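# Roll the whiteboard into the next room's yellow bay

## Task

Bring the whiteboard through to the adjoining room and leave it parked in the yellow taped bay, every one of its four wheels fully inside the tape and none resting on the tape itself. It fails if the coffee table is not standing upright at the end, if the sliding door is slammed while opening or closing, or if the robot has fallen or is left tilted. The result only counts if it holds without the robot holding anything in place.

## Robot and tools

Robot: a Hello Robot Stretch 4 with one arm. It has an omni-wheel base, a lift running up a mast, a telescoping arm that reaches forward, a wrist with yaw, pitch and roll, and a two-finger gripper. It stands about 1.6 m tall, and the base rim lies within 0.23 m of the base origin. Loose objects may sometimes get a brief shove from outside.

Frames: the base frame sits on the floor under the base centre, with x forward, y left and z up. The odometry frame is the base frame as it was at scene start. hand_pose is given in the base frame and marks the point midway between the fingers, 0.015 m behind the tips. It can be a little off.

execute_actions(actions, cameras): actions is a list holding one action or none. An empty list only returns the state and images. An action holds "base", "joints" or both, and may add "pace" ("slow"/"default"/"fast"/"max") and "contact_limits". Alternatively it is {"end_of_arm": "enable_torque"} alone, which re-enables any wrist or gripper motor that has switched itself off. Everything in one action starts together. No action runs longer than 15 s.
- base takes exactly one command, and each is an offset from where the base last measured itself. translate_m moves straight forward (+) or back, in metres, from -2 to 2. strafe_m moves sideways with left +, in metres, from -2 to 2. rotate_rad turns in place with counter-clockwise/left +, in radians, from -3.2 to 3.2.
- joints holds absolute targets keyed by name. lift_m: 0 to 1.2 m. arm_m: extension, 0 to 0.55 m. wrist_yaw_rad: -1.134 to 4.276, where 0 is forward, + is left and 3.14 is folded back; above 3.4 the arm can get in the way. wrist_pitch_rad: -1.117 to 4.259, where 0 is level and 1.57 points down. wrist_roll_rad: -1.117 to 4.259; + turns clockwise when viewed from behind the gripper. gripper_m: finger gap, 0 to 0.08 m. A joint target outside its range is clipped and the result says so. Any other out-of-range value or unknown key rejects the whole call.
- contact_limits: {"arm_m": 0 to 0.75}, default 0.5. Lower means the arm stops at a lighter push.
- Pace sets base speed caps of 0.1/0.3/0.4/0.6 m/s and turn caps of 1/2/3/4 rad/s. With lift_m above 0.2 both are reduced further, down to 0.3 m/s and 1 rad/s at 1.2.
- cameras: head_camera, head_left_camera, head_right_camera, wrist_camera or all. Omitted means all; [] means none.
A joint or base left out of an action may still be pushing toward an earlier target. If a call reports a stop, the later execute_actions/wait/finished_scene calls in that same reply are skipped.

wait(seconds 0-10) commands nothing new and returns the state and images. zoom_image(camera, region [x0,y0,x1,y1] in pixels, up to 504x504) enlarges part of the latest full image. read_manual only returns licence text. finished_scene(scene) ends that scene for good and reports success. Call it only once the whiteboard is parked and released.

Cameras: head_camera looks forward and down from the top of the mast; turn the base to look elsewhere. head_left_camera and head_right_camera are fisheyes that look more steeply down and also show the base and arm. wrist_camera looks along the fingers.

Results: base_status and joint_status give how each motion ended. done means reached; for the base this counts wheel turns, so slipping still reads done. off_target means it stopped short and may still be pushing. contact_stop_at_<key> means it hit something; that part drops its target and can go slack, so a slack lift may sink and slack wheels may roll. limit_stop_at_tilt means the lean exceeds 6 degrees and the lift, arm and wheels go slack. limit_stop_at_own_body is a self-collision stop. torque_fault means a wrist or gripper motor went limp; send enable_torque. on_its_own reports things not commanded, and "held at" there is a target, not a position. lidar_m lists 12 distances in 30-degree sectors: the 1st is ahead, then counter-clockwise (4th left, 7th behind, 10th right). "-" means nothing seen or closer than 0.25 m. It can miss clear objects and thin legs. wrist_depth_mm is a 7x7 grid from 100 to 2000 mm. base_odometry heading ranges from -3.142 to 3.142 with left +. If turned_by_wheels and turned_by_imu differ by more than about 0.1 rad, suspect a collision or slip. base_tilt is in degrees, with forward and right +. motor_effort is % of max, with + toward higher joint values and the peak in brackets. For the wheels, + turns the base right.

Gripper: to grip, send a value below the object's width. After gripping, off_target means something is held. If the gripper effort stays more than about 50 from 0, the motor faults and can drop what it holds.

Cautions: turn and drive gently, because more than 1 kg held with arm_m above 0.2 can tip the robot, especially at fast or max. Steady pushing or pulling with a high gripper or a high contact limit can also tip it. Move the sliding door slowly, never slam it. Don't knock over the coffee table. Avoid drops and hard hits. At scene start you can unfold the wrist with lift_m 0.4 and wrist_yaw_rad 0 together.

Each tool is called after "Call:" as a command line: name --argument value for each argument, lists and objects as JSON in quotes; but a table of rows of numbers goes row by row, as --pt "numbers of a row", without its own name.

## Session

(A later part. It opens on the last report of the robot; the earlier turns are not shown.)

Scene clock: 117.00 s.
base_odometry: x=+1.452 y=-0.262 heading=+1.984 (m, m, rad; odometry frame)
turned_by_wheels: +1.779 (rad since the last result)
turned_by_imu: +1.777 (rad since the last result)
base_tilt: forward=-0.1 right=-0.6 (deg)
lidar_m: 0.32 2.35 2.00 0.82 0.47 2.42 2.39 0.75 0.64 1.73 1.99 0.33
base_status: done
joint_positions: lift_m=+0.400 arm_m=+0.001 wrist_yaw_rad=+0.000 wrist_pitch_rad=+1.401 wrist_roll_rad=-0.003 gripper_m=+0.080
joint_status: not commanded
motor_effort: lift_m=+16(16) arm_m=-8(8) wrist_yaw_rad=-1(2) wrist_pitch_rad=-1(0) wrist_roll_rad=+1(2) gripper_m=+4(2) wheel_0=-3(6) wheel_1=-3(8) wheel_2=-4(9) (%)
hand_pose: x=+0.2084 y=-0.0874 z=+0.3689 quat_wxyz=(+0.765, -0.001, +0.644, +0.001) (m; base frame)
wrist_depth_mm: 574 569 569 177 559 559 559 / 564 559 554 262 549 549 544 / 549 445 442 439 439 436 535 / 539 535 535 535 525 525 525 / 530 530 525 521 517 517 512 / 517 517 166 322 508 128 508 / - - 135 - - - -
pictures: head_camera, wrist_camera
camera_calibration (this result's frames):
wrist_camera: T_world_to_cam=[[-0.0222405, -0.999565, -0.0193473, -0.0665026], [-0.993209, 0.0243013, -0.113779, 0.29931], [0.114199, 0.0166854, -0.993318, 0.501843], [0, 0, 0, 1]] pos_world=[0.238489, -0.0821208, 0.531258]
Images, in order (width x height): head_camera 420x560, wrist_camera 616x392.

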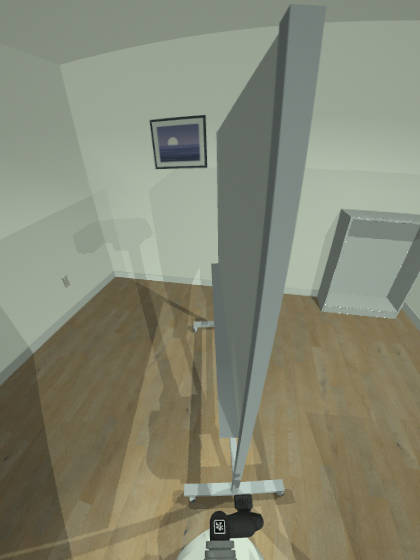

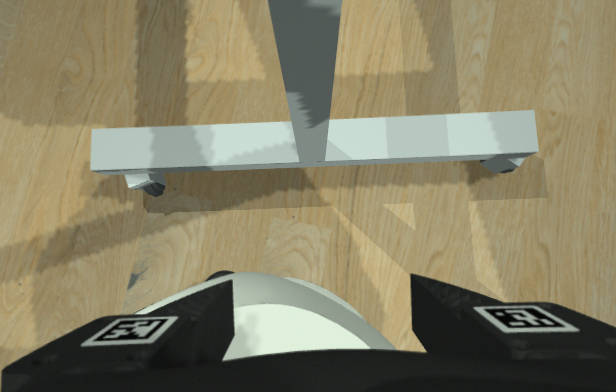

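Call:
execute_actions --actions '[{"base": {"translate_m": -0.025}, "joints": {"wrist_pitch_rad": 0.0, "wrist_yaw_rad": 0.02}}]' --cameras '["wrist_camera"]'

Call:
execute_actions --actions '[{"joints": {"gripper_m": 0.01}}]'

Scene clock: 121.57 s.
base_odometry: x=+1.462 y=-0.285 heading=+1.983 (m, m, rad; odometry frame)
turned_by_wheels: +0.000 (rad since the last result)
turned_by_imu: -0.002 (rad since the last result)
base_tilt: forward=-0.1 right=-0.5 (deg)
lidar_m: 0.36 2.37 2.01 0.76 0.47 2.38 2.37 0.74 0.61 1.71 1.96 0.36
base_status: done
joint_positions: lift_m=+0.400 arm_m=+0.001 wrist_yaw_rad=+0.020 wrist_pitch_rad=+0.003 wrist_roll_rad=-0.003 gripper_m=+0.080
joint_status: all done
motor_effort: lift_m=+16(16) arm_m=-8(8) wrist_yaw_rad=+0(1) wrist_pitch_rad=-9(11) wrist_roll_rad=+1(1) gripper_m=+0(2) wheel_0=-1(6) wheel_1=-3(6) wheel_2=-1(9) (%)
hand_pose: x=+0.3867 y=-0.0831 z=+0.5778 quat_wxyz=(+1.000, -0.002, +0.002, +0.010) (m; base frame)
wrist_depth_mm: - - 334 122 - 1921 1808 / - - - 123 - 1921 1808 / - - - 124 - 1983 1756 / - - - 124 - 1921 1808 / - - - 125 - 1983 1808 / - 1983 166 126 152 128 1756 / - - 135 - - - -
pictures: wrist_camera
camera_calibration (this result's frames):
wrist_camera: T_world_to_cam=[[0.0351993, -0.999061, -0.0252731, -0.0729736], [-0.0597396, 0.0231401, -0.997946, 0.649893], [0.997593, 0.0366368, -0.058869, -0.190945], [0, 0, 0, 1]] pos_world=[0.231879, -0.080948, 0.635473]
Images, in order (width x height): wrist_camera 616x392.

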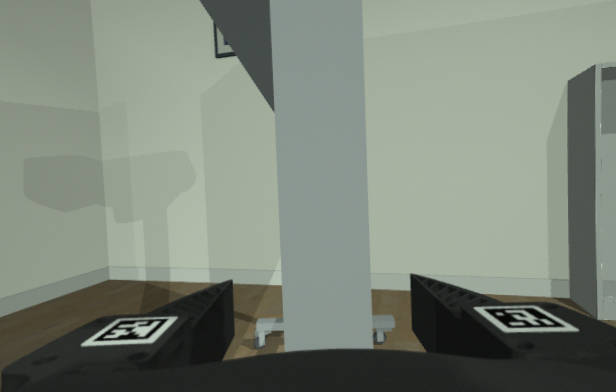

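Scene clock: 122.77 s.
base_odometry: x=+1.462 y=-0.285 heading=+1.983 (m, m, rad; odometry frame)
turned_by_wheels: +0.000 (rad since the last result)
turned_by_imu: +0.000 (rad since the last result)
base_tilt: forward=-0.1 right=-0.5 (deg)
lidar_m: 0.34 2.35 2.00 0.76 0.45 2.37 2.37 0.74 0.63 1.73 1.98 0.38
base_status: not commanded
joint_positions: lift_m=+0.400 arm_m=+0.001 wrist_yaw_rad=+0.017 wrist_pitch_rad=+0.003 wrist_roll_rad=-0.002 gripper_m=+0.029
joint_status: gripper_m off_target (ended at +0.029, target +0.010)
on_its_own: gripper_m is held at +0.023, not at your +0.010, by its contact guard: the fingers met something
motor_effort: lift_m=+16(16) arm_m=-8(8) wrist_yaw_rad=+7(6) wrist_pitch_rad=-9(9) wrist_roll_rad=-2(3) gripper_m=-40(39) wheel_0=-1(1) wheel_1=-3(3) wheel_2=-1(1) (%)
hand_pose: x=+0.3865 y=-0.0837 z=+0.5778 quat_wxyz=(+1.000, -0.001, +0.002, +0.009) (m; base frame)
wrist_depth_mm: - - 332 122 - 1921 1808 / - - - 123 - 1921 1808 / - - - 124 - 1921 1756 / - - - 124 - 1983 1756 / - - - 125 - 1983 1863 / - 1983 1921 126 125 1921 1576 / 1430 1464 - - - - 1366
pictures: head_camera, head_left_camera, head_right_camera, wrist_camera
camera_calibration (this result's frames):
wrist_camera: T_world_to_cam=[[0.0326453, -0.999109, -0.026741, -0.0716807], [-0.0597496, 0.0247565, -0.997906, 0.65], [0.997679, 0.0341747, -0.0588882, -0.190934], [0, 0, 0, 1]] pos_world=[0.231668, -0.0811835, 0.635478]
Images, in order (width x height): head_camera 420x560, head_left_camera 420x672, head_right_camera 420x672, wrist_camera 616x392.

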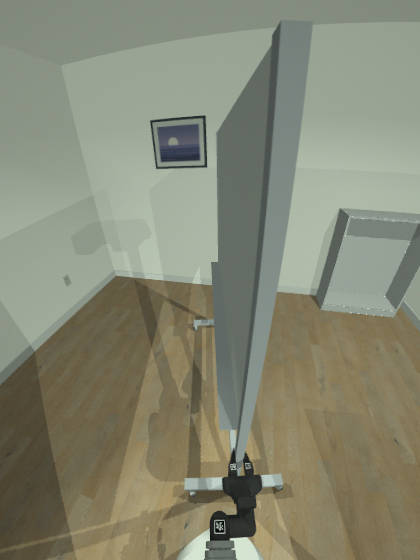

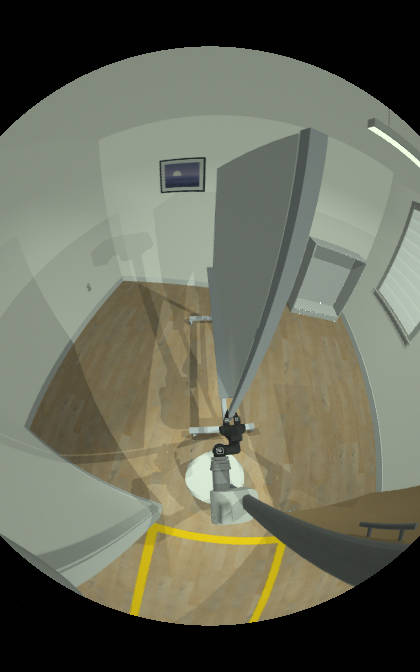

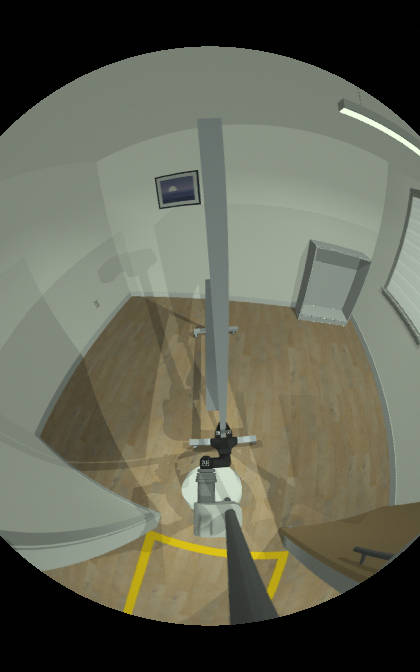

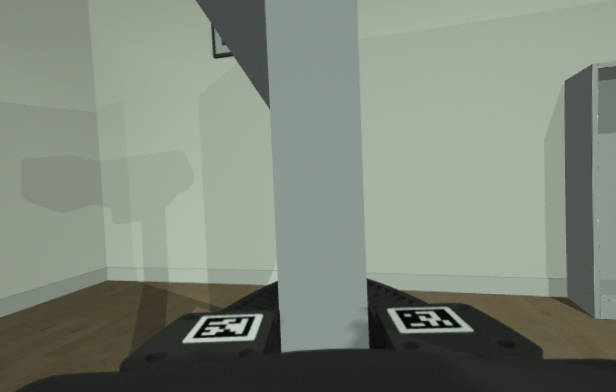

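Call:
execute_actions --actions '[{"base": {"translate_m": -0.2}, "pace": "slow"}]' --cameras '["head_camera", "head_right_camera", "head_left_camera"]'

Scene clock: 129.77 s.
base_odometry: x=+1.542 y=-0.468 heading=+1.984 (m, m, rad; odometry frame)
turned_by_wheels: +0.000 (rad since the last result)
turned_by_imu: -0.001 (rad since the last result)
base_tilt: forward=-0.1 right=-0.5 (deg)
lidar_m: 0.36 2.46 2.06 0.40 0.43 2.17 2.18 2.02 0.52 1.67 1.94 2.39
base_status: done
joint_positions: lift_m=+0.400 arm_m=+0.001 wrist_yaw_rad=+0.024 wrist_pitch_rad=+0.004 wrist_roll_rad=-0.003 gripper_m=+0.028
joint_status: not commanded
on_its_own: gripper_m is held at +0.023, not at your +0.010, by its contact guard: the fingers met something
motor_effort: lift_m=+16(16) arm_m=-8(8) wrist_yaw_rad=-12(12) wrist_pitch_rad=-9(9) wrist_roll_rad=-1(3) gripper_m=-38(39) wheel_0=-2(8) wheel_1=-3(8) wheel_2=+6(11) (%)
hand_pose: x=+0.3870 y=-0.0824 z=+0.5777 quat_wxyz=(+1.000, -0.001, +0.002, +0.012) (m; base frame)
wrist_depth_mm: - - 332 122 - - - / - - - 123 - - 1921 / - - - 124 - - 1983 / - - - 125 - - 1921 / - - - 125 - - 1983 / - 1983 1921 126 126 1921 1756 / 1430 1464 - - - - 1397
pictures: head_camera, head_left_camera, head_right_camera
Images, in order (width x height): head_camera 420x560, head_left_camera 420x672, head_right_camera 420x672.

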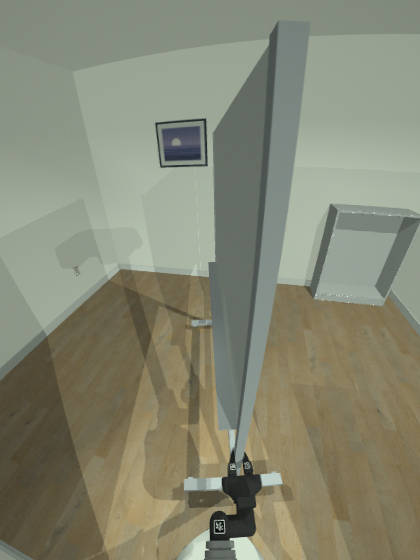

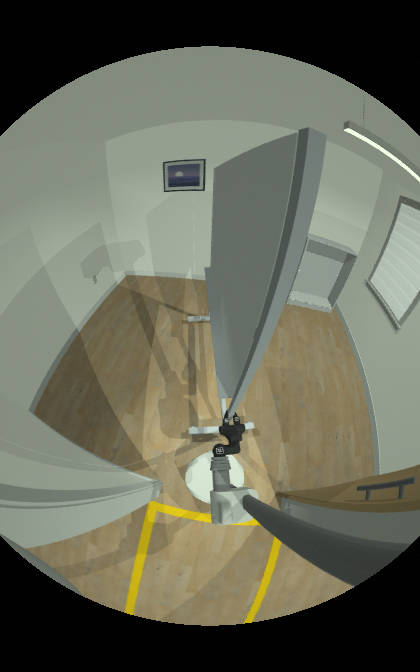

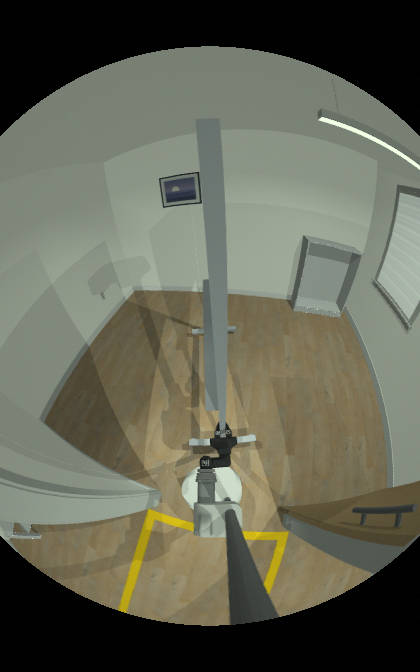

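Call:
execute_actions --actions '[]'

Scene clock: 137.87 s.
base_odometry: x=+1.542 y=-0.468 heading=+1.984 (m, m, rad; odometry frame)
turned_by_wheels: +0.000 (rad since the last result)
turned_by_imu: -0.001 (rad since the last result)
base_tilt: forward=+0.0 right=-0.6 (deg)
lidar_m: 0.34 2.44 2.04 0.39 0.42 2.17 2.19 2.05 0.52 1.68 1.93 2.41
base_status: done
joint_positions: lift_m=+0.400 arm_m=+0.001 wrist_yaw_rad=+0.024 wrist_pitch_rad=+0.004 wrist_roll_rad=-0.003 gripper_m=+0.028
joint_status: not commanded
on_its_own: gripper_m is held at +0.023, not at your +0.010, by its contact guard: the fingers met something
motor_effort: lift_m=+16(16) arm_m=-8(8) wrist_yaw_rad=-12(12) wrist_pitch_rad=-9(9) wrist_roll_rad=+0(3) gripper_m=-38(39) wheel_0=-2(8) wheel_1=-3(8) wheel_2=+6(11) (%)
hand_pose: x=+0.3870 y=-0.0824 z=+0.5777 quat_wxyz=(+1.000, -0.001, +0.002, +0.012) (m; base frame)
wrist_depth_mm: - - 332 122 - - 1983 / - - - 123 - - 1983 / - - - 124 - - 1983 / - - - 125 - - 1983 / - - - 125 - - 1983 / - 1983 1921 126 126 1921 1756 / 1430 1464 - - - - 1366
pictures: head_camera, head_left_camera, head_right_camera, wrist_camera
camera_calibration (this result's frames):
wrist_camera: T_world_to_cam=[[0.0387205, -0.998916, -0.0258379, -0.073252], [-0.0602203, 0.0234776, -0.997909, 0.650003], [0.997434, 0.0401955, -0.059246, -0.190689], [0, 0, 0, 1]] pos_world=[0.23218, -0.0807683, 0.635453]
Images, in order (width x height): head_camera 420x560, head_left_camera 420x672, head_right_camera 420x672, wrist_camera 616x392.

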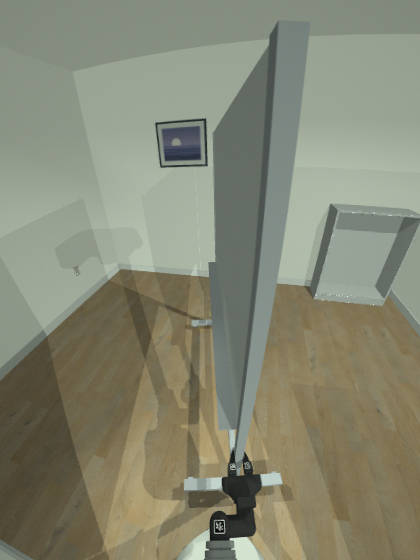

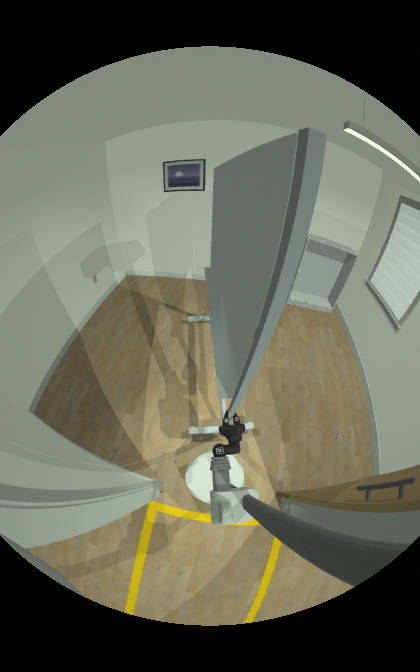

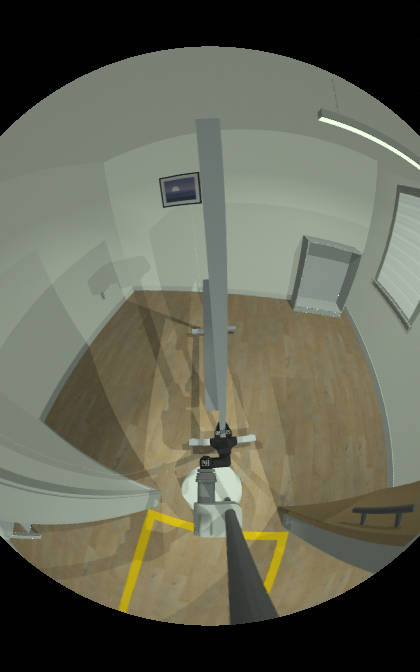

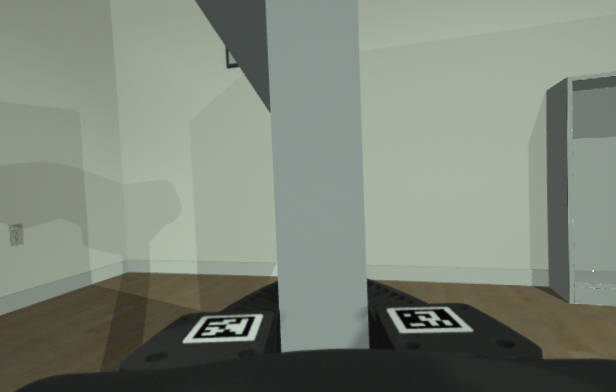

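Call:
execute_actions --actions '[{"base": {"translate_m": -0.5}, "pace": "slow"}]' --cameras '["head_right_camera", "head_left_camera"]'

Scene clock: 145.23 s.
base_odometry: x=+1.742 y=-0.926 heading=+1.984 (m, m, rad; odometry frame)
turned_by_wheels: +0.000 (rad since the last result)
turned_by_imu: +0.000 (rad since the last result)
base_tilt: forward=-0.1 right=-0.7 (deg)
lidar_m: 0.33 0.55 0.53 1.57 1.80 1.69 1.69 1.89 1.57 0.51 0.50 2.83
base_status: done
joint_positions: lift_m=+0.400 arm_m=+0.001 wrist_yaw_rad=+0.024 wrist_pitch_rad=+0.004 wrist_roll_rad=-0.003 gripper_m=+0.028
joint_status: not commanded
on_its_own: gripper_m is held at +0.023, not at your +0.010, by its contact guard: the fingers met something
motor_effort: lift_m=+16(16) arm_m=-8(8) wrist_yaw_rad=-12(14) wrist_pitch_rad=-9(10) wrist_roll_rad=+0(1) gripper_m=-36(38) wheel_0=-2(7) wheel_1=-3(7) wheel_2=+9(13) (%)
hand_pose: x=+0.3870 y=-0.0824 z=+0.5777 quat_wxyz=(+1.000, -0.001, +0.002, +0.012) (m; base frame)
wrist_depth_mm: - - 332 122 - - - / - - - 123 - - - / - - - 124 - - - / - - - 125 - - - / - - - 125 - - - / - 1983 1921 126 126 1921 1756 / 1430 1464 - - - - 1397
pictures: head_left_camera, head_right_camera
Images, in order (width x height): head_left_camera 420x672, head_right_camera 420x672.

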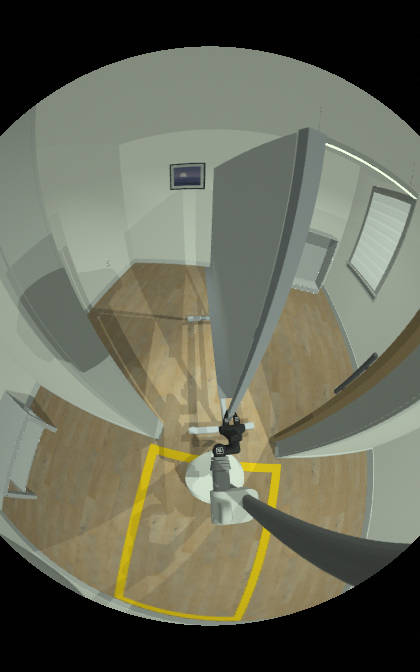

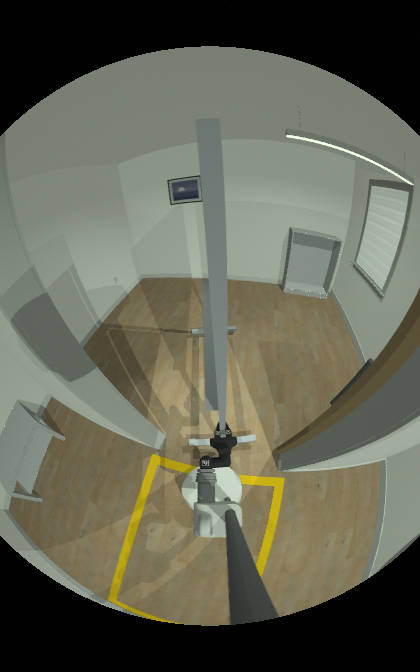

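Call:
execute_actions --actions '[{"base": {"translate_m": -0.7}}]' --cameras '["head_right_camera", "head_left_camera"]'

Scene clock: 154.00 s.
base_odometry: x=+2.023 y=-1.567 heading=+1.984 (m, m, rad; odometry frame)
turned_by_wheels: +0.000 (rad since the last result)
turned_by_imu: +0.001 (rad since the last result)
base_tilt: forward=-0.1 right=-0.6 (deg)
lidar_m: 0.36 1.07 1.69 1.72 1.23 1.01 1.00 1.17 1.42 1.41 1.05 0.93
base_status: done
joint_positions: lift_m=+0.400 arm_m=+0.001 wrist_yaw_rad=+0.024 wrist_pitch_rad=+0.003 wrist_roll_rad=-0.003 gripper_m=+0.028
joint_status: not commanded
on_its_own: gripper_m is held at +0.023, not at your +0.010, by its contact guard: the fingers met something
motor_effort: lift_m=+16(16) arm_m=-8(8) wrist_yaw_rad=-12(17) wrist_pitch_rad=-9(11) wrist_roll_rad=+0(0) gripper_m=-37(37) wheel_0=-1(6) wheel_1=-2(7) wheel_2=+3(18) (%)
hand_pose: x=+0.3870 y=-0.0823 z=+0.5778 quat_wxyz=(+1.000, -0.001, +0.002, +0.012) (m; base frame)
wrist_depth_mm: 831 - 332 122 - - 668 / 831 - - 123 - - 676 / 831 - - 124 - - 676 / 842 946 - 125 - - 683 / 866 917 - 125 - - 691 / 866 917 1921 126 126 1921 691 / 866 854 - - - - 691
pictures: head_left_camera, head_right_camera
Images, in order (width x height): head_left_camera 420x672, head_right_camera 420x672.

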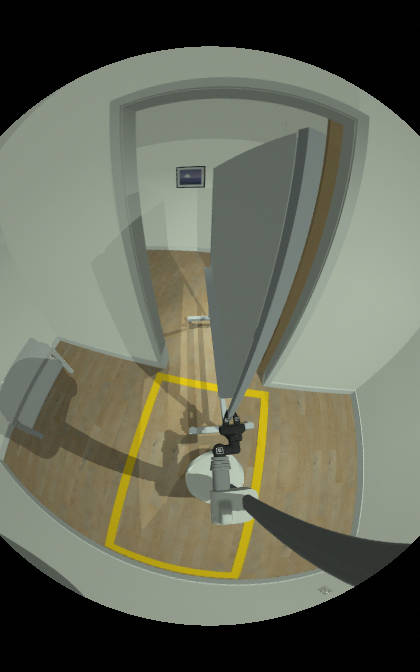

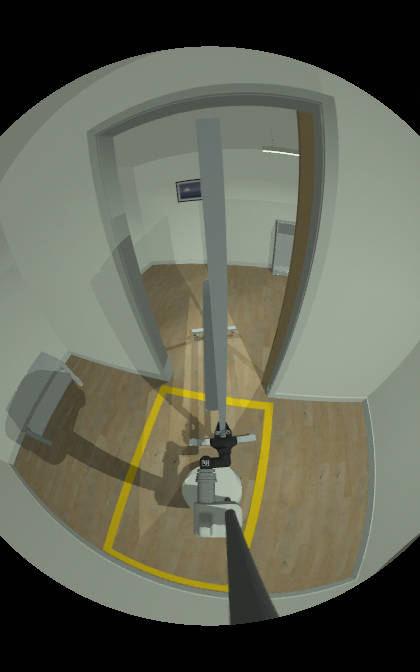

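Call:
execute_actions --actions '[{"base": {"translate_m": -0.62}}]' --cameras '["head_right_camera", "head_left_camera"]'

Scene clock: 159.67 s.
base_odometry: x=+2.272 y=-2.135 heading=+1.984 (m, m, rad; odometry frame)
turned_by_wheels: +0.000 (rad since the last result)
turned_by_imu: +0.002 (rad since the last result)
base_tilt: forward=-0.3 right=-0.6 (deg)
lidar_m: 0.36 1.68 1.88 0.91 0.50 0.40 0.42 0.47 0.80 1.25 1.47 1.49
base_status: done
joint_positions: lift_m=+0.400 arm_m=+0.001 wrist_yaw_rad=+0.025 wrist_pitch_rad=+0.003 wrist_roll_rad=-0.003 gripper_m=+0.028
joint_status: not commanded
on_its_own: gripper_m is held at +0.023, not at your +0.010, by its contact guard: the fingers met something; wrist_yaw_rad is at rest, and its effort (-14) is outside its rest range (-13 to +13)
motor_effort: lift_m=+16(16) arm_m=-8(8) wrist_yaw_rad=-14(17) wrist_pitch_rad=-8(11) wrist_roll_rad=+1(1) gripper_m=-37(37) wheel_0=-1(9) wheel_1=-2(7) wheel_2=+3(18) (%)
hand_pose: x=+0.3871 y=-0.0821 z=+0.5778 quat_wxyz=(+1.000, -0.001, +0.002, +0.012) (m; base frame)
wrist_depth_mm: 1618 1464 332 122 - 1098 1060 / 1618 1499 1537 123 - 1118 1078 / 1661 1537 - 124 - 1138 1078 / 1618 1537 - 125 - 1138 1078 / 1661 1499 - 125 - 1138 1078 / 1661 1537 1430 126 126 1160 1098 / 1430 1464 - - - - 1098
pictures: head_left_camera, head_right_camera
Images, in order (width x height): head_left_camera 420x672, head_right_camera 420x672.

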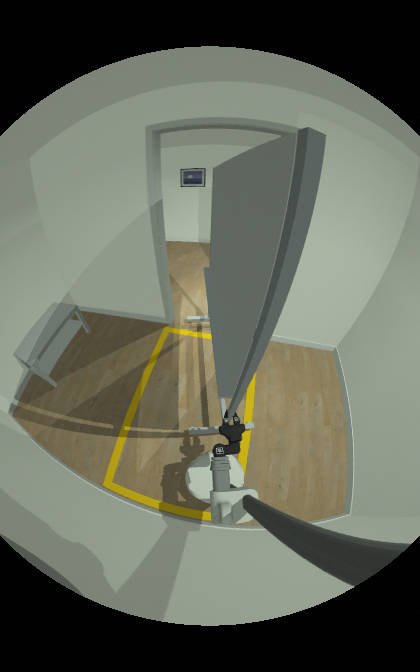

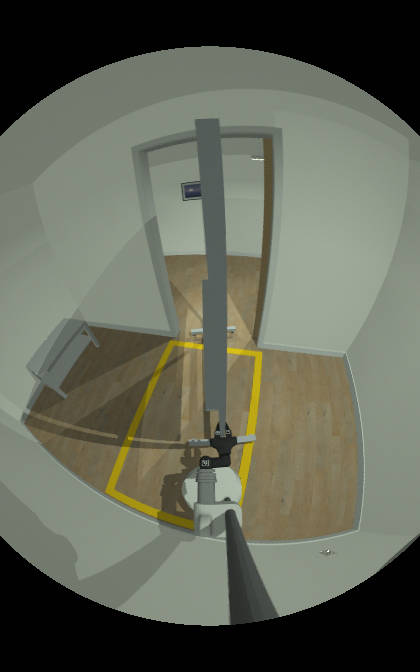

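Call:
zoom_image --camera "head_right_camera" --region '[90, 300, 330, 540]'

Region (90, 300, 330, 540) of head_right_camera's 420x672 image, scaled by 2.100, with more detail than that image has.

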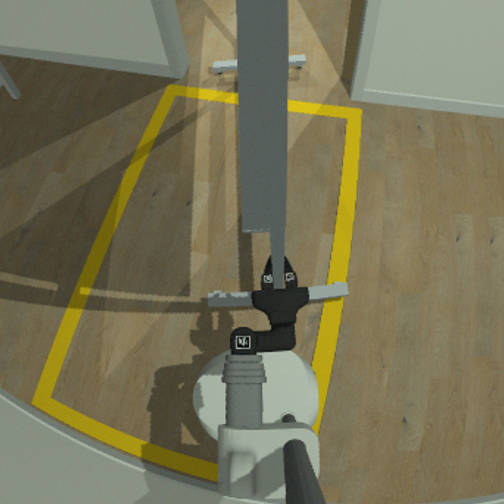

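Call:
execute_actions --actions '[{"base": {"strafe_m": 0.28}, "joints": {"gripper_m": 0.08, "wrist_yaw_rad": 0.0}, "pace": "slow"}]' --cameras '["head_right_camera", "wrist_camera"]'

Call:
zoom_image --camera "head_right_camera" --region '[90, 300, 330, 540]'

Scene clock: 168.53 s.
base_odometry: x=+2.016 y=-2.247 heading=+1.984 (m, m, rad; odometry frame)
turned_by_wheels: +0.000 (rad since the last result)
turned_by_imu: -0.004 (rad since the last result)
base_tilt: forward=-0.1 right=-0.6 (deg)
lidar_m: 0.38 1.78 1.61 0.75 0.40 0.34 0.34 0.38 0.69 1.56 1.78 0.35
base_status: done
joint_positions: lift_m=+0.400 arm_m=+0.001 wrist_yaw_rad=-0.007 wrist_pitch_rad=+0.003 wrist_roll_rad=-0.004 gripper_m=+0.080
joint_status: all done
on_its_own: wrist_yaw_rad is at rest, and its effort (+17) is outside its rest range (-13 to +13)
motor_effort: lift_m=+16(16) arm_m=-8(8) wrist_yaw_rad=+17(37) wrist_pitch_rad=-6(10) wrist_roll_rad=+2(1) gripper_m=+2(37) wheel_0=-7(9) wheel_1=+3(8) wheel_2=-1(3) (%)
hand_pose: x=+0.3844 y=-0.0888 z=+0.5779 quat_wxyz=(+1.000, -0.002, +0.001, -0.003) (m; base frame)
wrist_depth_mm: 1618 1537 1397 270 127 - 1138 / 1618 1537 1430 - 127 - 1138 / 1661 1537 1499 - 128 - 1138 / 1661 1537 1430 - 129 - 1160 / 1708 1537 1464 - 130 - 1182 / 1708 1537 166 1808 130 128 1182 / - - 135 - - - -
pictures: head_right_camera, wrist_camera
camera_calibration (this result's frames):
wrist_camera: T_world_to_cam=[[0.0087105, -0.999653, -0.0248469, -0.0686562], [-0.0588334, 0.0242924, -0.997972, 0.649713], [0.99823, 0.0101547, -0.0586014, -0.191166], [0, 0, 0, 1]] pos_world=[0.22965, -0.0824742, 0.635487]
Images, in order (width x height): head_right_camera 420x672, wrist_camera 616x392.

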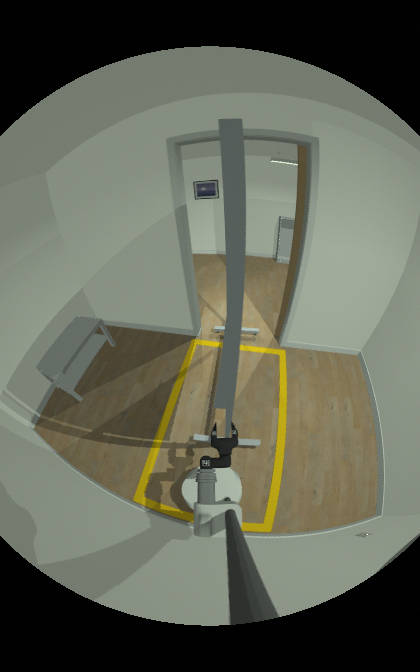

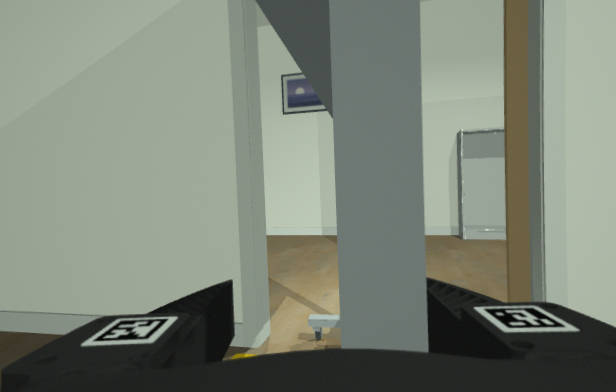

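Region (90, 300, 330, 540) of head_right_camera's 420x672 image, scaled by 2.100, with more detail than that image has.

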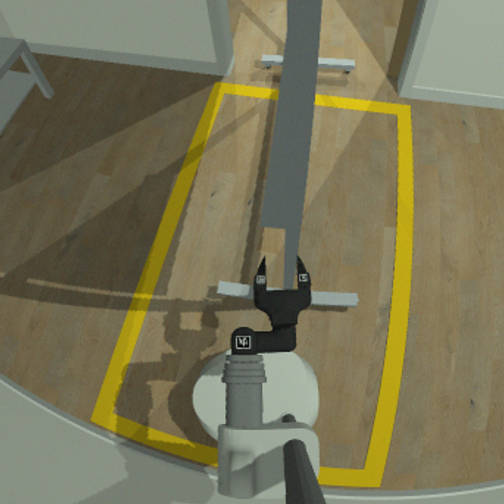

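Call:
execute_actions --actions '[{"base": {"strafe_m": 0.07}, "pace": "slow"}]' --cameras '[]'

Call:
execute_actions --actions '[{"base": {"strafe_m": -0.02}, "joints": {"wrist_pitch_rad": 1.45}, "pace": "slow"}]' --cameras '["head_right_camera"]'

Call:
zoom_image --camera "head_right_camera" --region '[90, 300, 330, 540]'

Scene clock: 197.10 s.
base_odometry: x=+1.952 y=-2.275 heading=+1.983 (m, m, rad; odometry frame)
turned_by_wheels: +0.000 (rad since the last result)
turned_by_imu: -0.002 (rad since the last result)
base_tilt: forward=-0.2 right=-0.5 (deg)
lidar_m: 0.34 1.82 1.54 0.72 0.39 0.33 0.30 0.38 0.66 1.62 1.84 0.38
base_status: done
joint_positions: lift_m=+0.400 arm_m=+0.001 wrist_yaw_rad=-0.005 wrist_pitch_rad=+0.003 wrist_roll_rad=-0.004 gripper_m=+0.080
joint_status: not commanded
on_its_own: wrist_yaw_rad is at rest, and its effort (+14) is outside its rest range (-13 to +13)
motor_effort: lift_m=+16(16) arm_m=-8(8) wrist_yaw_rad=+14(21) wrist_pitch_rad=-9(8) wrist_roll_rad=+3(2) gripper_m=+2(3) wheel_0=-4(12) wheel_1=+2(6) wheel_2=+0(1) (%)
hand_pose: x=+0.3845 y=-0.0885 z=+0.5779 quat_wxyz=(+1.000, -0.002, +0.001, -0.003) (m; base frame)
wrist_depth_mm: 1618 1499 1430 270 128 - 1160 / 1661 1537 1464 1430 129 - 1138 / 1661 1537 1464 - 129 - 1160 / 1661 1576 1464 - 131 - 1160 / 1708 1618 1464 - 131 - 1182 / 1708 1537 165 1537 131 128 1182 / - - 135 - - - -
pictures: none
No camera images: the call's "cameras" was empty. Leave "cameras" out to get every camera's image.

Scene clock: 198.67 s.
base_odometry: x=+1.970 y=-2.267 heading=+1.983 (m, m, rad; odometry frame)
turned_by_wheels: +0.000 (rad since the last result)
turned_by_imu: -0.001 (rad since the last result)
base_tilt: forward=-0.1 right=-0.5 (deg)
lidar_m: 0.36 1.81 1.57 0.73 0.38 0.32 0.32 0.39 0.68 1.60 1.84 0.39
base_status: done
joint_positions: lift_m=+0.400 arm_m=+0.001 wrist_yaw_rad=+0.000 wrist_pitch_rad=+1.450 wrist_roll_rad=-0.004 gripper_m=+0.080
joint_status: all done
motor_effort: lift_m=+16(16) arm_m=-8(8) wrist_yaw_rad=-2(15) wrist_pitch_rad=+0(9) wrist_roll_rad=+2(3) gripper_m=+1(2) wheel_0=+2(8) wheel_1=-2(5) wheel_2=+0(0) (%)
hand_pose: x=+0.1979 y=-0.0874 z=+0.3674 quat_wxyz=(+0.748, -0.001, +0.663, +0.001) (m; base frame)
wrist_depth_mm: 554 554 544 271 544 539 539 / 544 462 436 433 535 535 535 / 544 535 535 530 530 430 521 / 535 530 530 525 521 521 517 / 530 525 521 517 521 517 512 / 517 312 166 303 366 128 504 / - - 135 - - - -
pictures: head_right_camera
Images, in order (width x height): head_right_camera 420x672.

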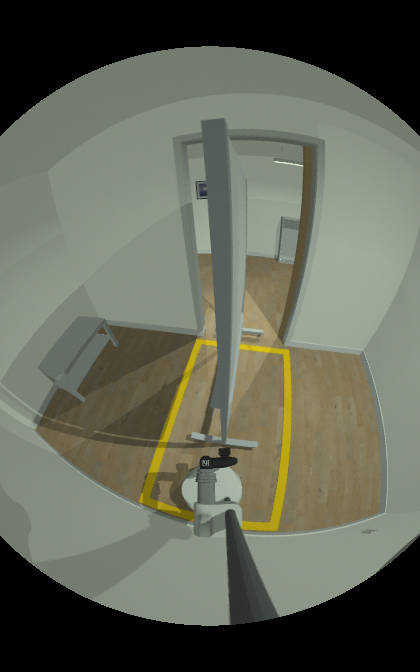

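Region (90, 300, 330, 540) of head_right_camera's 420x672 image, scaled by 2.100, with more detail than that image has.

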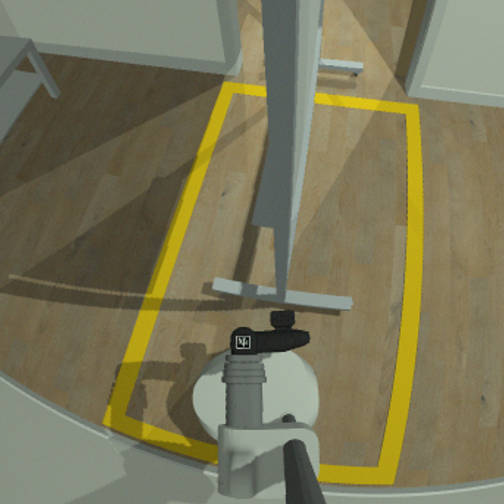

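Call:
execute_actions --actions '[{"base": {"rotate_rad": -1.79}}]' --cameras '[]'

Call:
execute_actions --actions '[{"base": {"translate_m": -0.59}, "pace": "fast"}]' --cameras '["head_left_camera"]'

Scene clock: 203.37 s.
base_odometry: x=+1.970 y=-2.267 heading=+0.194 (m, m, rad; odometry frame)
turned_by_wheels: -1.789 (rad since the last result)
turned_by_imu: -1.790 (rad since the last result)
base_tilt: forward=-0.1 right=-0.6 (deg)
lidar_m: 1.38 1.68 1.66 0.37 1.64 1.58 1.37 0.48 0.34 0.33 0.33 0.46
base_status: done
joint_positions: lift_m=+0.400 arm_m=+0.001 wrist_yaw_rad=+0.000 wrist_pitch_rad=+1.450 wrist_roll_rad=-0.004 gripper_m=+0.080
joint_status: not commanded
motor_effort: lift_m=+16(16) arm_m=-8(8) wrist_yaw_rad=-1(0) wrist_pitch_rad=+0(1) wrist_roll_rad=+3(3) gripper_m=+0(1) wheel_0=+2(7) wheel_1=+4(10) wheel_2=+2(12) (%)
hand_pose: x=+0.1979 y=-0.0874 z=+0.3674 quat_wxyz=(+0.748, -0.001, +0.663, +0.001) (m; base frame)
wrist_depth_mm: 554 554 549 549 539 539 397 / 544 544 539 539 539 530 397 / 544 539 535 535 530 525 399 / 535 530 530 525 521 517 399 / 525 525 521 521 517 512 399 / 521 314 166 304 364 128 382 / - - 135 - - - -
pictures: none
No camera images: the call's "cameras" was empty. Leave "cameras" out to get every camera's image.

Scene clock: 206.13 s.
base_odometry: x=+1.391 y=-2.380 heading=+0.193 (m, m, rad; odometry frame)
turned_by_wheels: +0.000 (rad since the last result)
turned_by_imu: +0.001 (rad since the last result)
base_tilt: forward=-0.1 right=-0.5 (deg)
lidar_m: 1.32 0.66 0.72 1.55 1.38 1.02 1.34 0.48 0.35 0.28 0.32 0.48
base_status: done
joint_positions: lift_m=+0.400 arm_m=+0.001 wrist_yaw_rad=+0.000 wrist_pitch_rad=+1.450 wrist_roll_rad=-0.004 gripper_m=+0.080
joint_status: not commanded
motor_effort: lift_m=+16(16) arm_m=-8(8) wrist_yaw_rad=-1(1) wrist_pitch_rad=+0(0) wrist_roll_rad=+2(3) gripper_m=+1(3) wheel_0=-1(7) wheel_1=-2(7) wheel_2=-3(15) (%)
hand_pose: x=+0.1978 y=-0.0874 z=+0.3674 quat_wxyz=(+0.748, -0.001, +0.663, +0.001) (m; base frame)
wrist_depth_mm: 554 549 549 549 544 535 392 / 544 544 539 544 535 535 392 / 539 539 530 530 530 525 389 / 535 530 535 530 525 521 394 / 525 521 521 521 517 512 397 / 521 315 166 304 364 128 379 / - - 135 - - - -
pictures: head_left_camera
Images, in order (width x height): head_left_camera 420x672.

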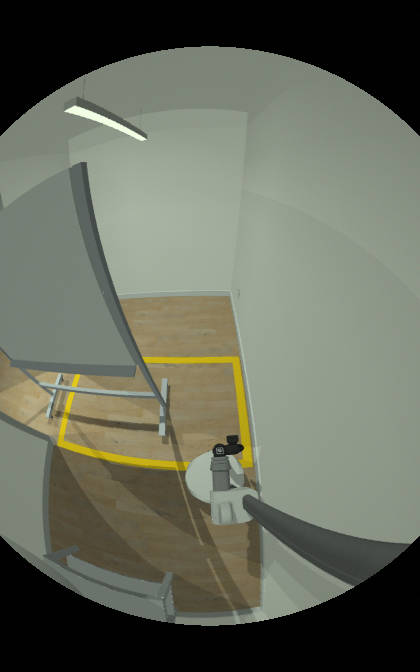

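Call:
execute_actions --actions '[{"base": {"strafe_m": 0.477}, "joints": {"wrist_pitch_rad": 0.0, "arm_m": 0.12}, "pace": "fast"}]' --cameras '["wrist_camera", "head_left_camera"]'

Scene clock: 210.70 s.
base_odometry: x=+1.299 y=-1.912 heading=+0.194 (m, m, rad; odometry frame)
turned_by_wheels: +0.000 (rad since the last result)
turned_by_imu: -0.002 (rad since the last result)
base_tilt: forward=-0.1 right=-0.5 (deg)
lidar_m: 0.49 0.53 0.73 1.07 1.15 0.99 0.93 1.15 0.84 0.80 0.84 1.19
base_status: done
joint_positions: lift_m=+0.400 arm_m=+0.119 wrist_yaw_rad=+0.000 wrist_pitch_rad=+0.003 wrist_roll_rad=-0.004 gripper_m=+0.080
joint_status: all done
motor_effort: lift_m=+16(17) arm_m=+8(9) wrist_yaw_rad=-1(2) wrist_pitch_rad=-8(11) wrist_roll_rad=+2(3) gripper_m=+3(2) wheel_0=+2(14) wheel_1=-1(12) wheel_2=-1(1) (%)
hand_pose: x=+0.5022 y=-0.0874 z=+0.5778 quat_wxyz=(+1.000, -0.002, +0.002, +0.000) (m; base frame)
wrist_depth_mm: 1661 1808 1863 222 1808 1661 1098 / 1661 1921 1863 223 1863 1661 1098 / 1618 1863 1863 224 1808 1661 1118 / 1618 1921 1863 226 1863 1708 1118 / 1576 1863 1863 228 1863 1756 1118 / 1576 1863 166 229 1661 128 1078 / - - 135 - - - -
pictures: head_left_camera, wrist_camera
camera_calibration (this result's frames):
wrist_camera: T_world_to_cam=[[0.0153489, -0.999574, -0.0248332, -0.0716077], [-0.0591721, 0.0238845, -0.997962, 0.656661], [0.99813, 0.016787, -0.0587803, -0.30804], [0, 0, 0, 1]] pos_world=[0.347419, -0.0820902, 0.635438]
Images, in order (width x height): head_left_camera 420x672, wrist_camera 616x392.

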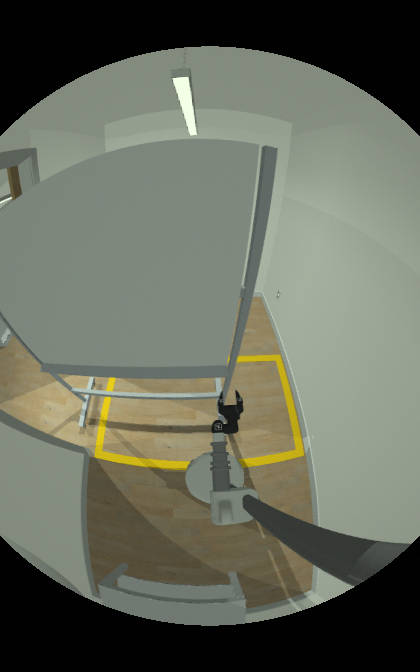

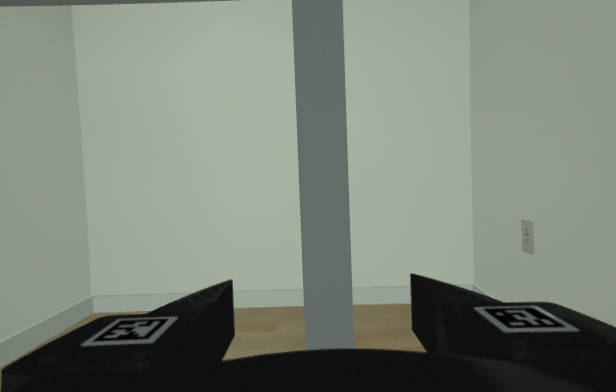

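Call:
execute_actions --actions '[{"joints": {"arm_m": 0.222}, "contact_limits": {"arm_m": 0.2}}]' --cameras '[]'

Call:
execute_actions --actions '[{"joints": {"gripper_m": 0.01}}]' --cameras '["wrist_camera"]'

Scene clock: 215.50 s.
base_odometry: x=+1.299 y=-1.912 heading=+0.194 (m, m, rad; odometry frame)
turned_by_wheels: +0.000 (rad since the last result)
turned_by_imu: -0.002 (rad since the last result)
base_tilt: forward=-0.1 right=-0.6 (deg)
lidar_m: 0.50 0.51 0.73 1.07 1.15 0.99 0.94 1.17 0.85 0.79 0.84 1.18
base_status: not commanded
joint_positions: lift_m=+0.400 arm_m=+0.221 wrist_yaw_rad=+0.000 wrist_pitch_rad=+0.003 wrist_roll_rad=-0.004 gripper_m=+0.080
joint_status: all done
motor_effort: lift_m=+17(17) arm_m=+8(9) wrist_yaw_rad=-2(2) wrist_pitch_rad=-8(9) wrist_roll_rad=+2(3) gripper_m=+0(0) wheel_0=+2(2) wheel_1=-1(1) wheel_2=-1(1) (%)
contact_limits: arm_m 0.2
hand_pose: x=+0.6041 y=-0.0874 z=+0.5778 quat_wxyz=(+1.000, -0.002, +0.001, +0.000) (m; base frame)
wrist_depth_mm: 1618 1756 1756 121 1661 1618 1078 / 1661 1756 1756 122 1756 1708 1098 / 1661 1756 1808 123 1708 1708 1118 / 1618 1808 1756 124 1756 1661 1138 / 1618 1808 1808 124 1756 1708 1138 / 1618 1756 166 125 152 128 1078 / - - 135 - - - -
pictures: none
No camera images: the call's "cameras" was empty. Leave "cameras" out to get every camera's image.

Scene clock: 216.70 s.
base_odometry: x=+1.299 y=-1.912 heading=+0.193 (m, m, rad; odometry frame)
turned_by_wheels: +0.000 (rad since the last result)
turned_by_imu: -0.001 (rad since the last result)
base_tilt: forward=-0.1 right=-0.5 (deg)
lidar_m: 0.50 0.52 0.73 1.06 1.14 0.97 0.94 1.16 0.82 0.80 0.83 1.16
base_status: not commanded
joint_positions: lift_m=+0.400 arm_m=+0.221 wrist_yaw_rad=-0.003 wrist_pitch_rad=+0.003 wrist_roll_rad=-0.002 gripper_m=+0.028
joint_status: gripper_m off_target (ended at +0.028, target +0.010)
on_its_own: gripper_m is held at +0.023, not at your +0.010, by its contact guard: the fingers met something
motor_effort: lift_m=+16(17) arm_m=+7(8) wrist_yaw_rad=+8(11) wrist_pitch_rad=-7(9) wrist_roll_rad=-2(3) gripper_m=-38(39) wheel_0=-4(4) wheel_1=-1(1) wheel_2=-1(1) (%)
hand_pose: x=+0.6041 y=-0.0881 z=+0.5779 quat_wxyz=(+1.000, -0.001, +0.001, -0.001) (m; base frame)
wrist_depth_mm: 1661 1756 1756 121 1708 1618 1078 / 1661 1756 1756 122 1708 1661 1078 / 1661 1756 1756 123 1756 1708 1098 / 1618 1808 1756 124 1756 1661 1098 / 1618 1808 1756 124 1756 1661 1098 / 1618 1808 1756 125 125 1576 1118 / 1397 1464 - - - - 1118
pictures: wrist_camera
camera_calibration (this result's frames):
wrist_camera: T_world_to_cam=[[0.0122402, -0.999571, -0.0266208, -0.0709202], [-0.0586117, 0.0258598, -0.997946, 0.662634], [0.998206, 0.0137754, -0.0582701, -0.410325], [0, 0, 0, 1]] pos_world=[0.449295, -0.082373, 0.635475]
Images, in order (width x height): wrist_camera 616x392.

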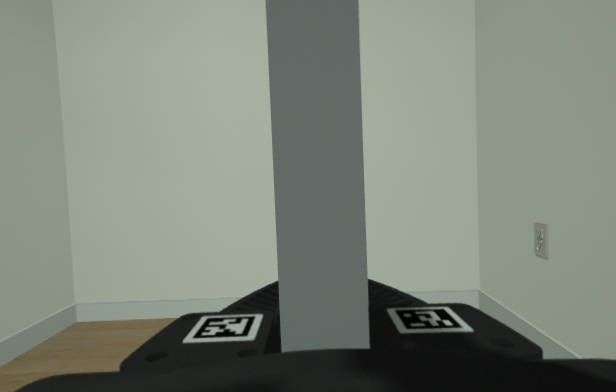

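Call:
execute_actions --actions '[{"base": {"strafe_m": -0.41}, "pace": "slow"}]' --cameras '["head_left_camera", "head_right_camera"]'

Call:
zoom_image --camera "head_left_camera" --region '[30, 320, 330, 520]'

Scene clock: 224.00 s.
base_odometry: x=+1.378 y=-2.314 heading=+0.194 (m, m, rad; odometry frame)
turned_by_wheels: +0.001 (rad since the last result)
turned_by_imu: +0.002 (rad since the last result)
base_tilt: forward=-0.1 right=-0.5 (deg)
lidar_m: 0.50 0.55 0.75 1.50 1.38 1.00 1.20 0.57 0.41 0.39 0.43 0.60
base_status: done
joint_positions: lift_m=+0.400 arm_m=+0.221 wrist_yaw_rad=+0.003 wrist_pitch_rad=+0.003 wrist_roll_rad=-0.003 gripper_m=+0.028
joint_status: not commanded
on_its_own: gripper_m is held at +0.023, not at your +0.010, by its contact guard: the fingers met something
motor_effort: lift_m=+17(17) arm_m=+7(7) wrist_yaw_rad=-10(24) wrist_pitch_rad=-8(9) wrist_roll_rad=+2(3) gripper_m=-38(38) wheel_0=+9(16) wheel_1=-1(6) wheel_2=+4(4) (%)
hand_pose: x=+0.6046 y=-0.0868 z=+0.5779 quat_wxyz=(+1.000, -0.002, +0.001, +0.001) (m; base frame)
wrist_depth_mm: 1808 1808 1756 121 1430 759 521 / 1808 1756 1756 122 1430 768 521 / 1808 1756 1756 123 1464 788 521 / 1808 1808 1756 123 1499 798 525 / 1808 1808 1808 124 1537 809 535 / 1863 1808 1756 125 124 750 535 / 1430 1430 - - - - 530
pictures: head_left_camera, head_right_camera
Images, in order (width x height): head_left_camera 420x672, head_right_camera 420x672.

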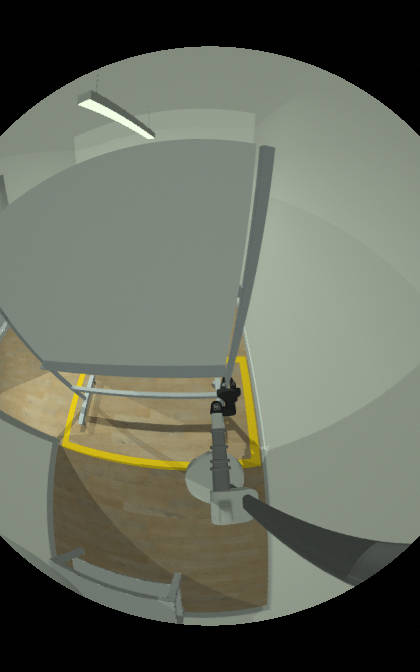

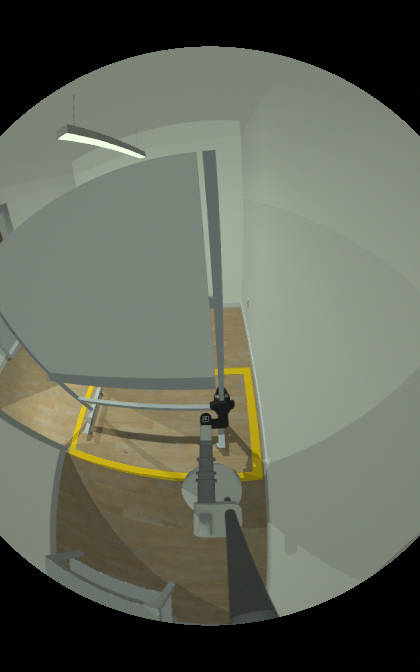

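Region (30, 320, 330, 520) of head_left_camera's 420x672 image, scaled by 1.680, with more detail than that image has.

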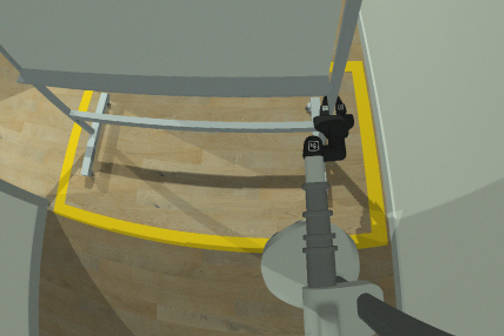

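Call:
zoom_image --camera "head_left_camera" --region '[50, 360, 150, 460]'

Call:
zoom_image --camera "head_right_camera" --region '[170, 360, 290, 490]'

Region (50, 360, 150, 460) of head_left_camera's 420x672 image, scaled by 5.040, with more detail than that image has.

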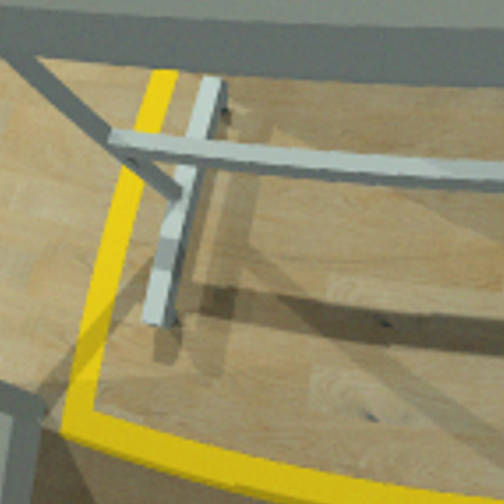

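Region (170, 360, 290, 490) of head_right_camera's 420x672 image, scaled by 3.877, with more detail than that image has; it fills the left 465 columns of this view, and the rest is white.

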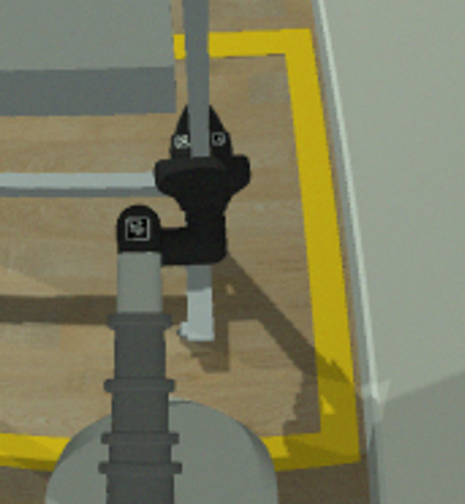

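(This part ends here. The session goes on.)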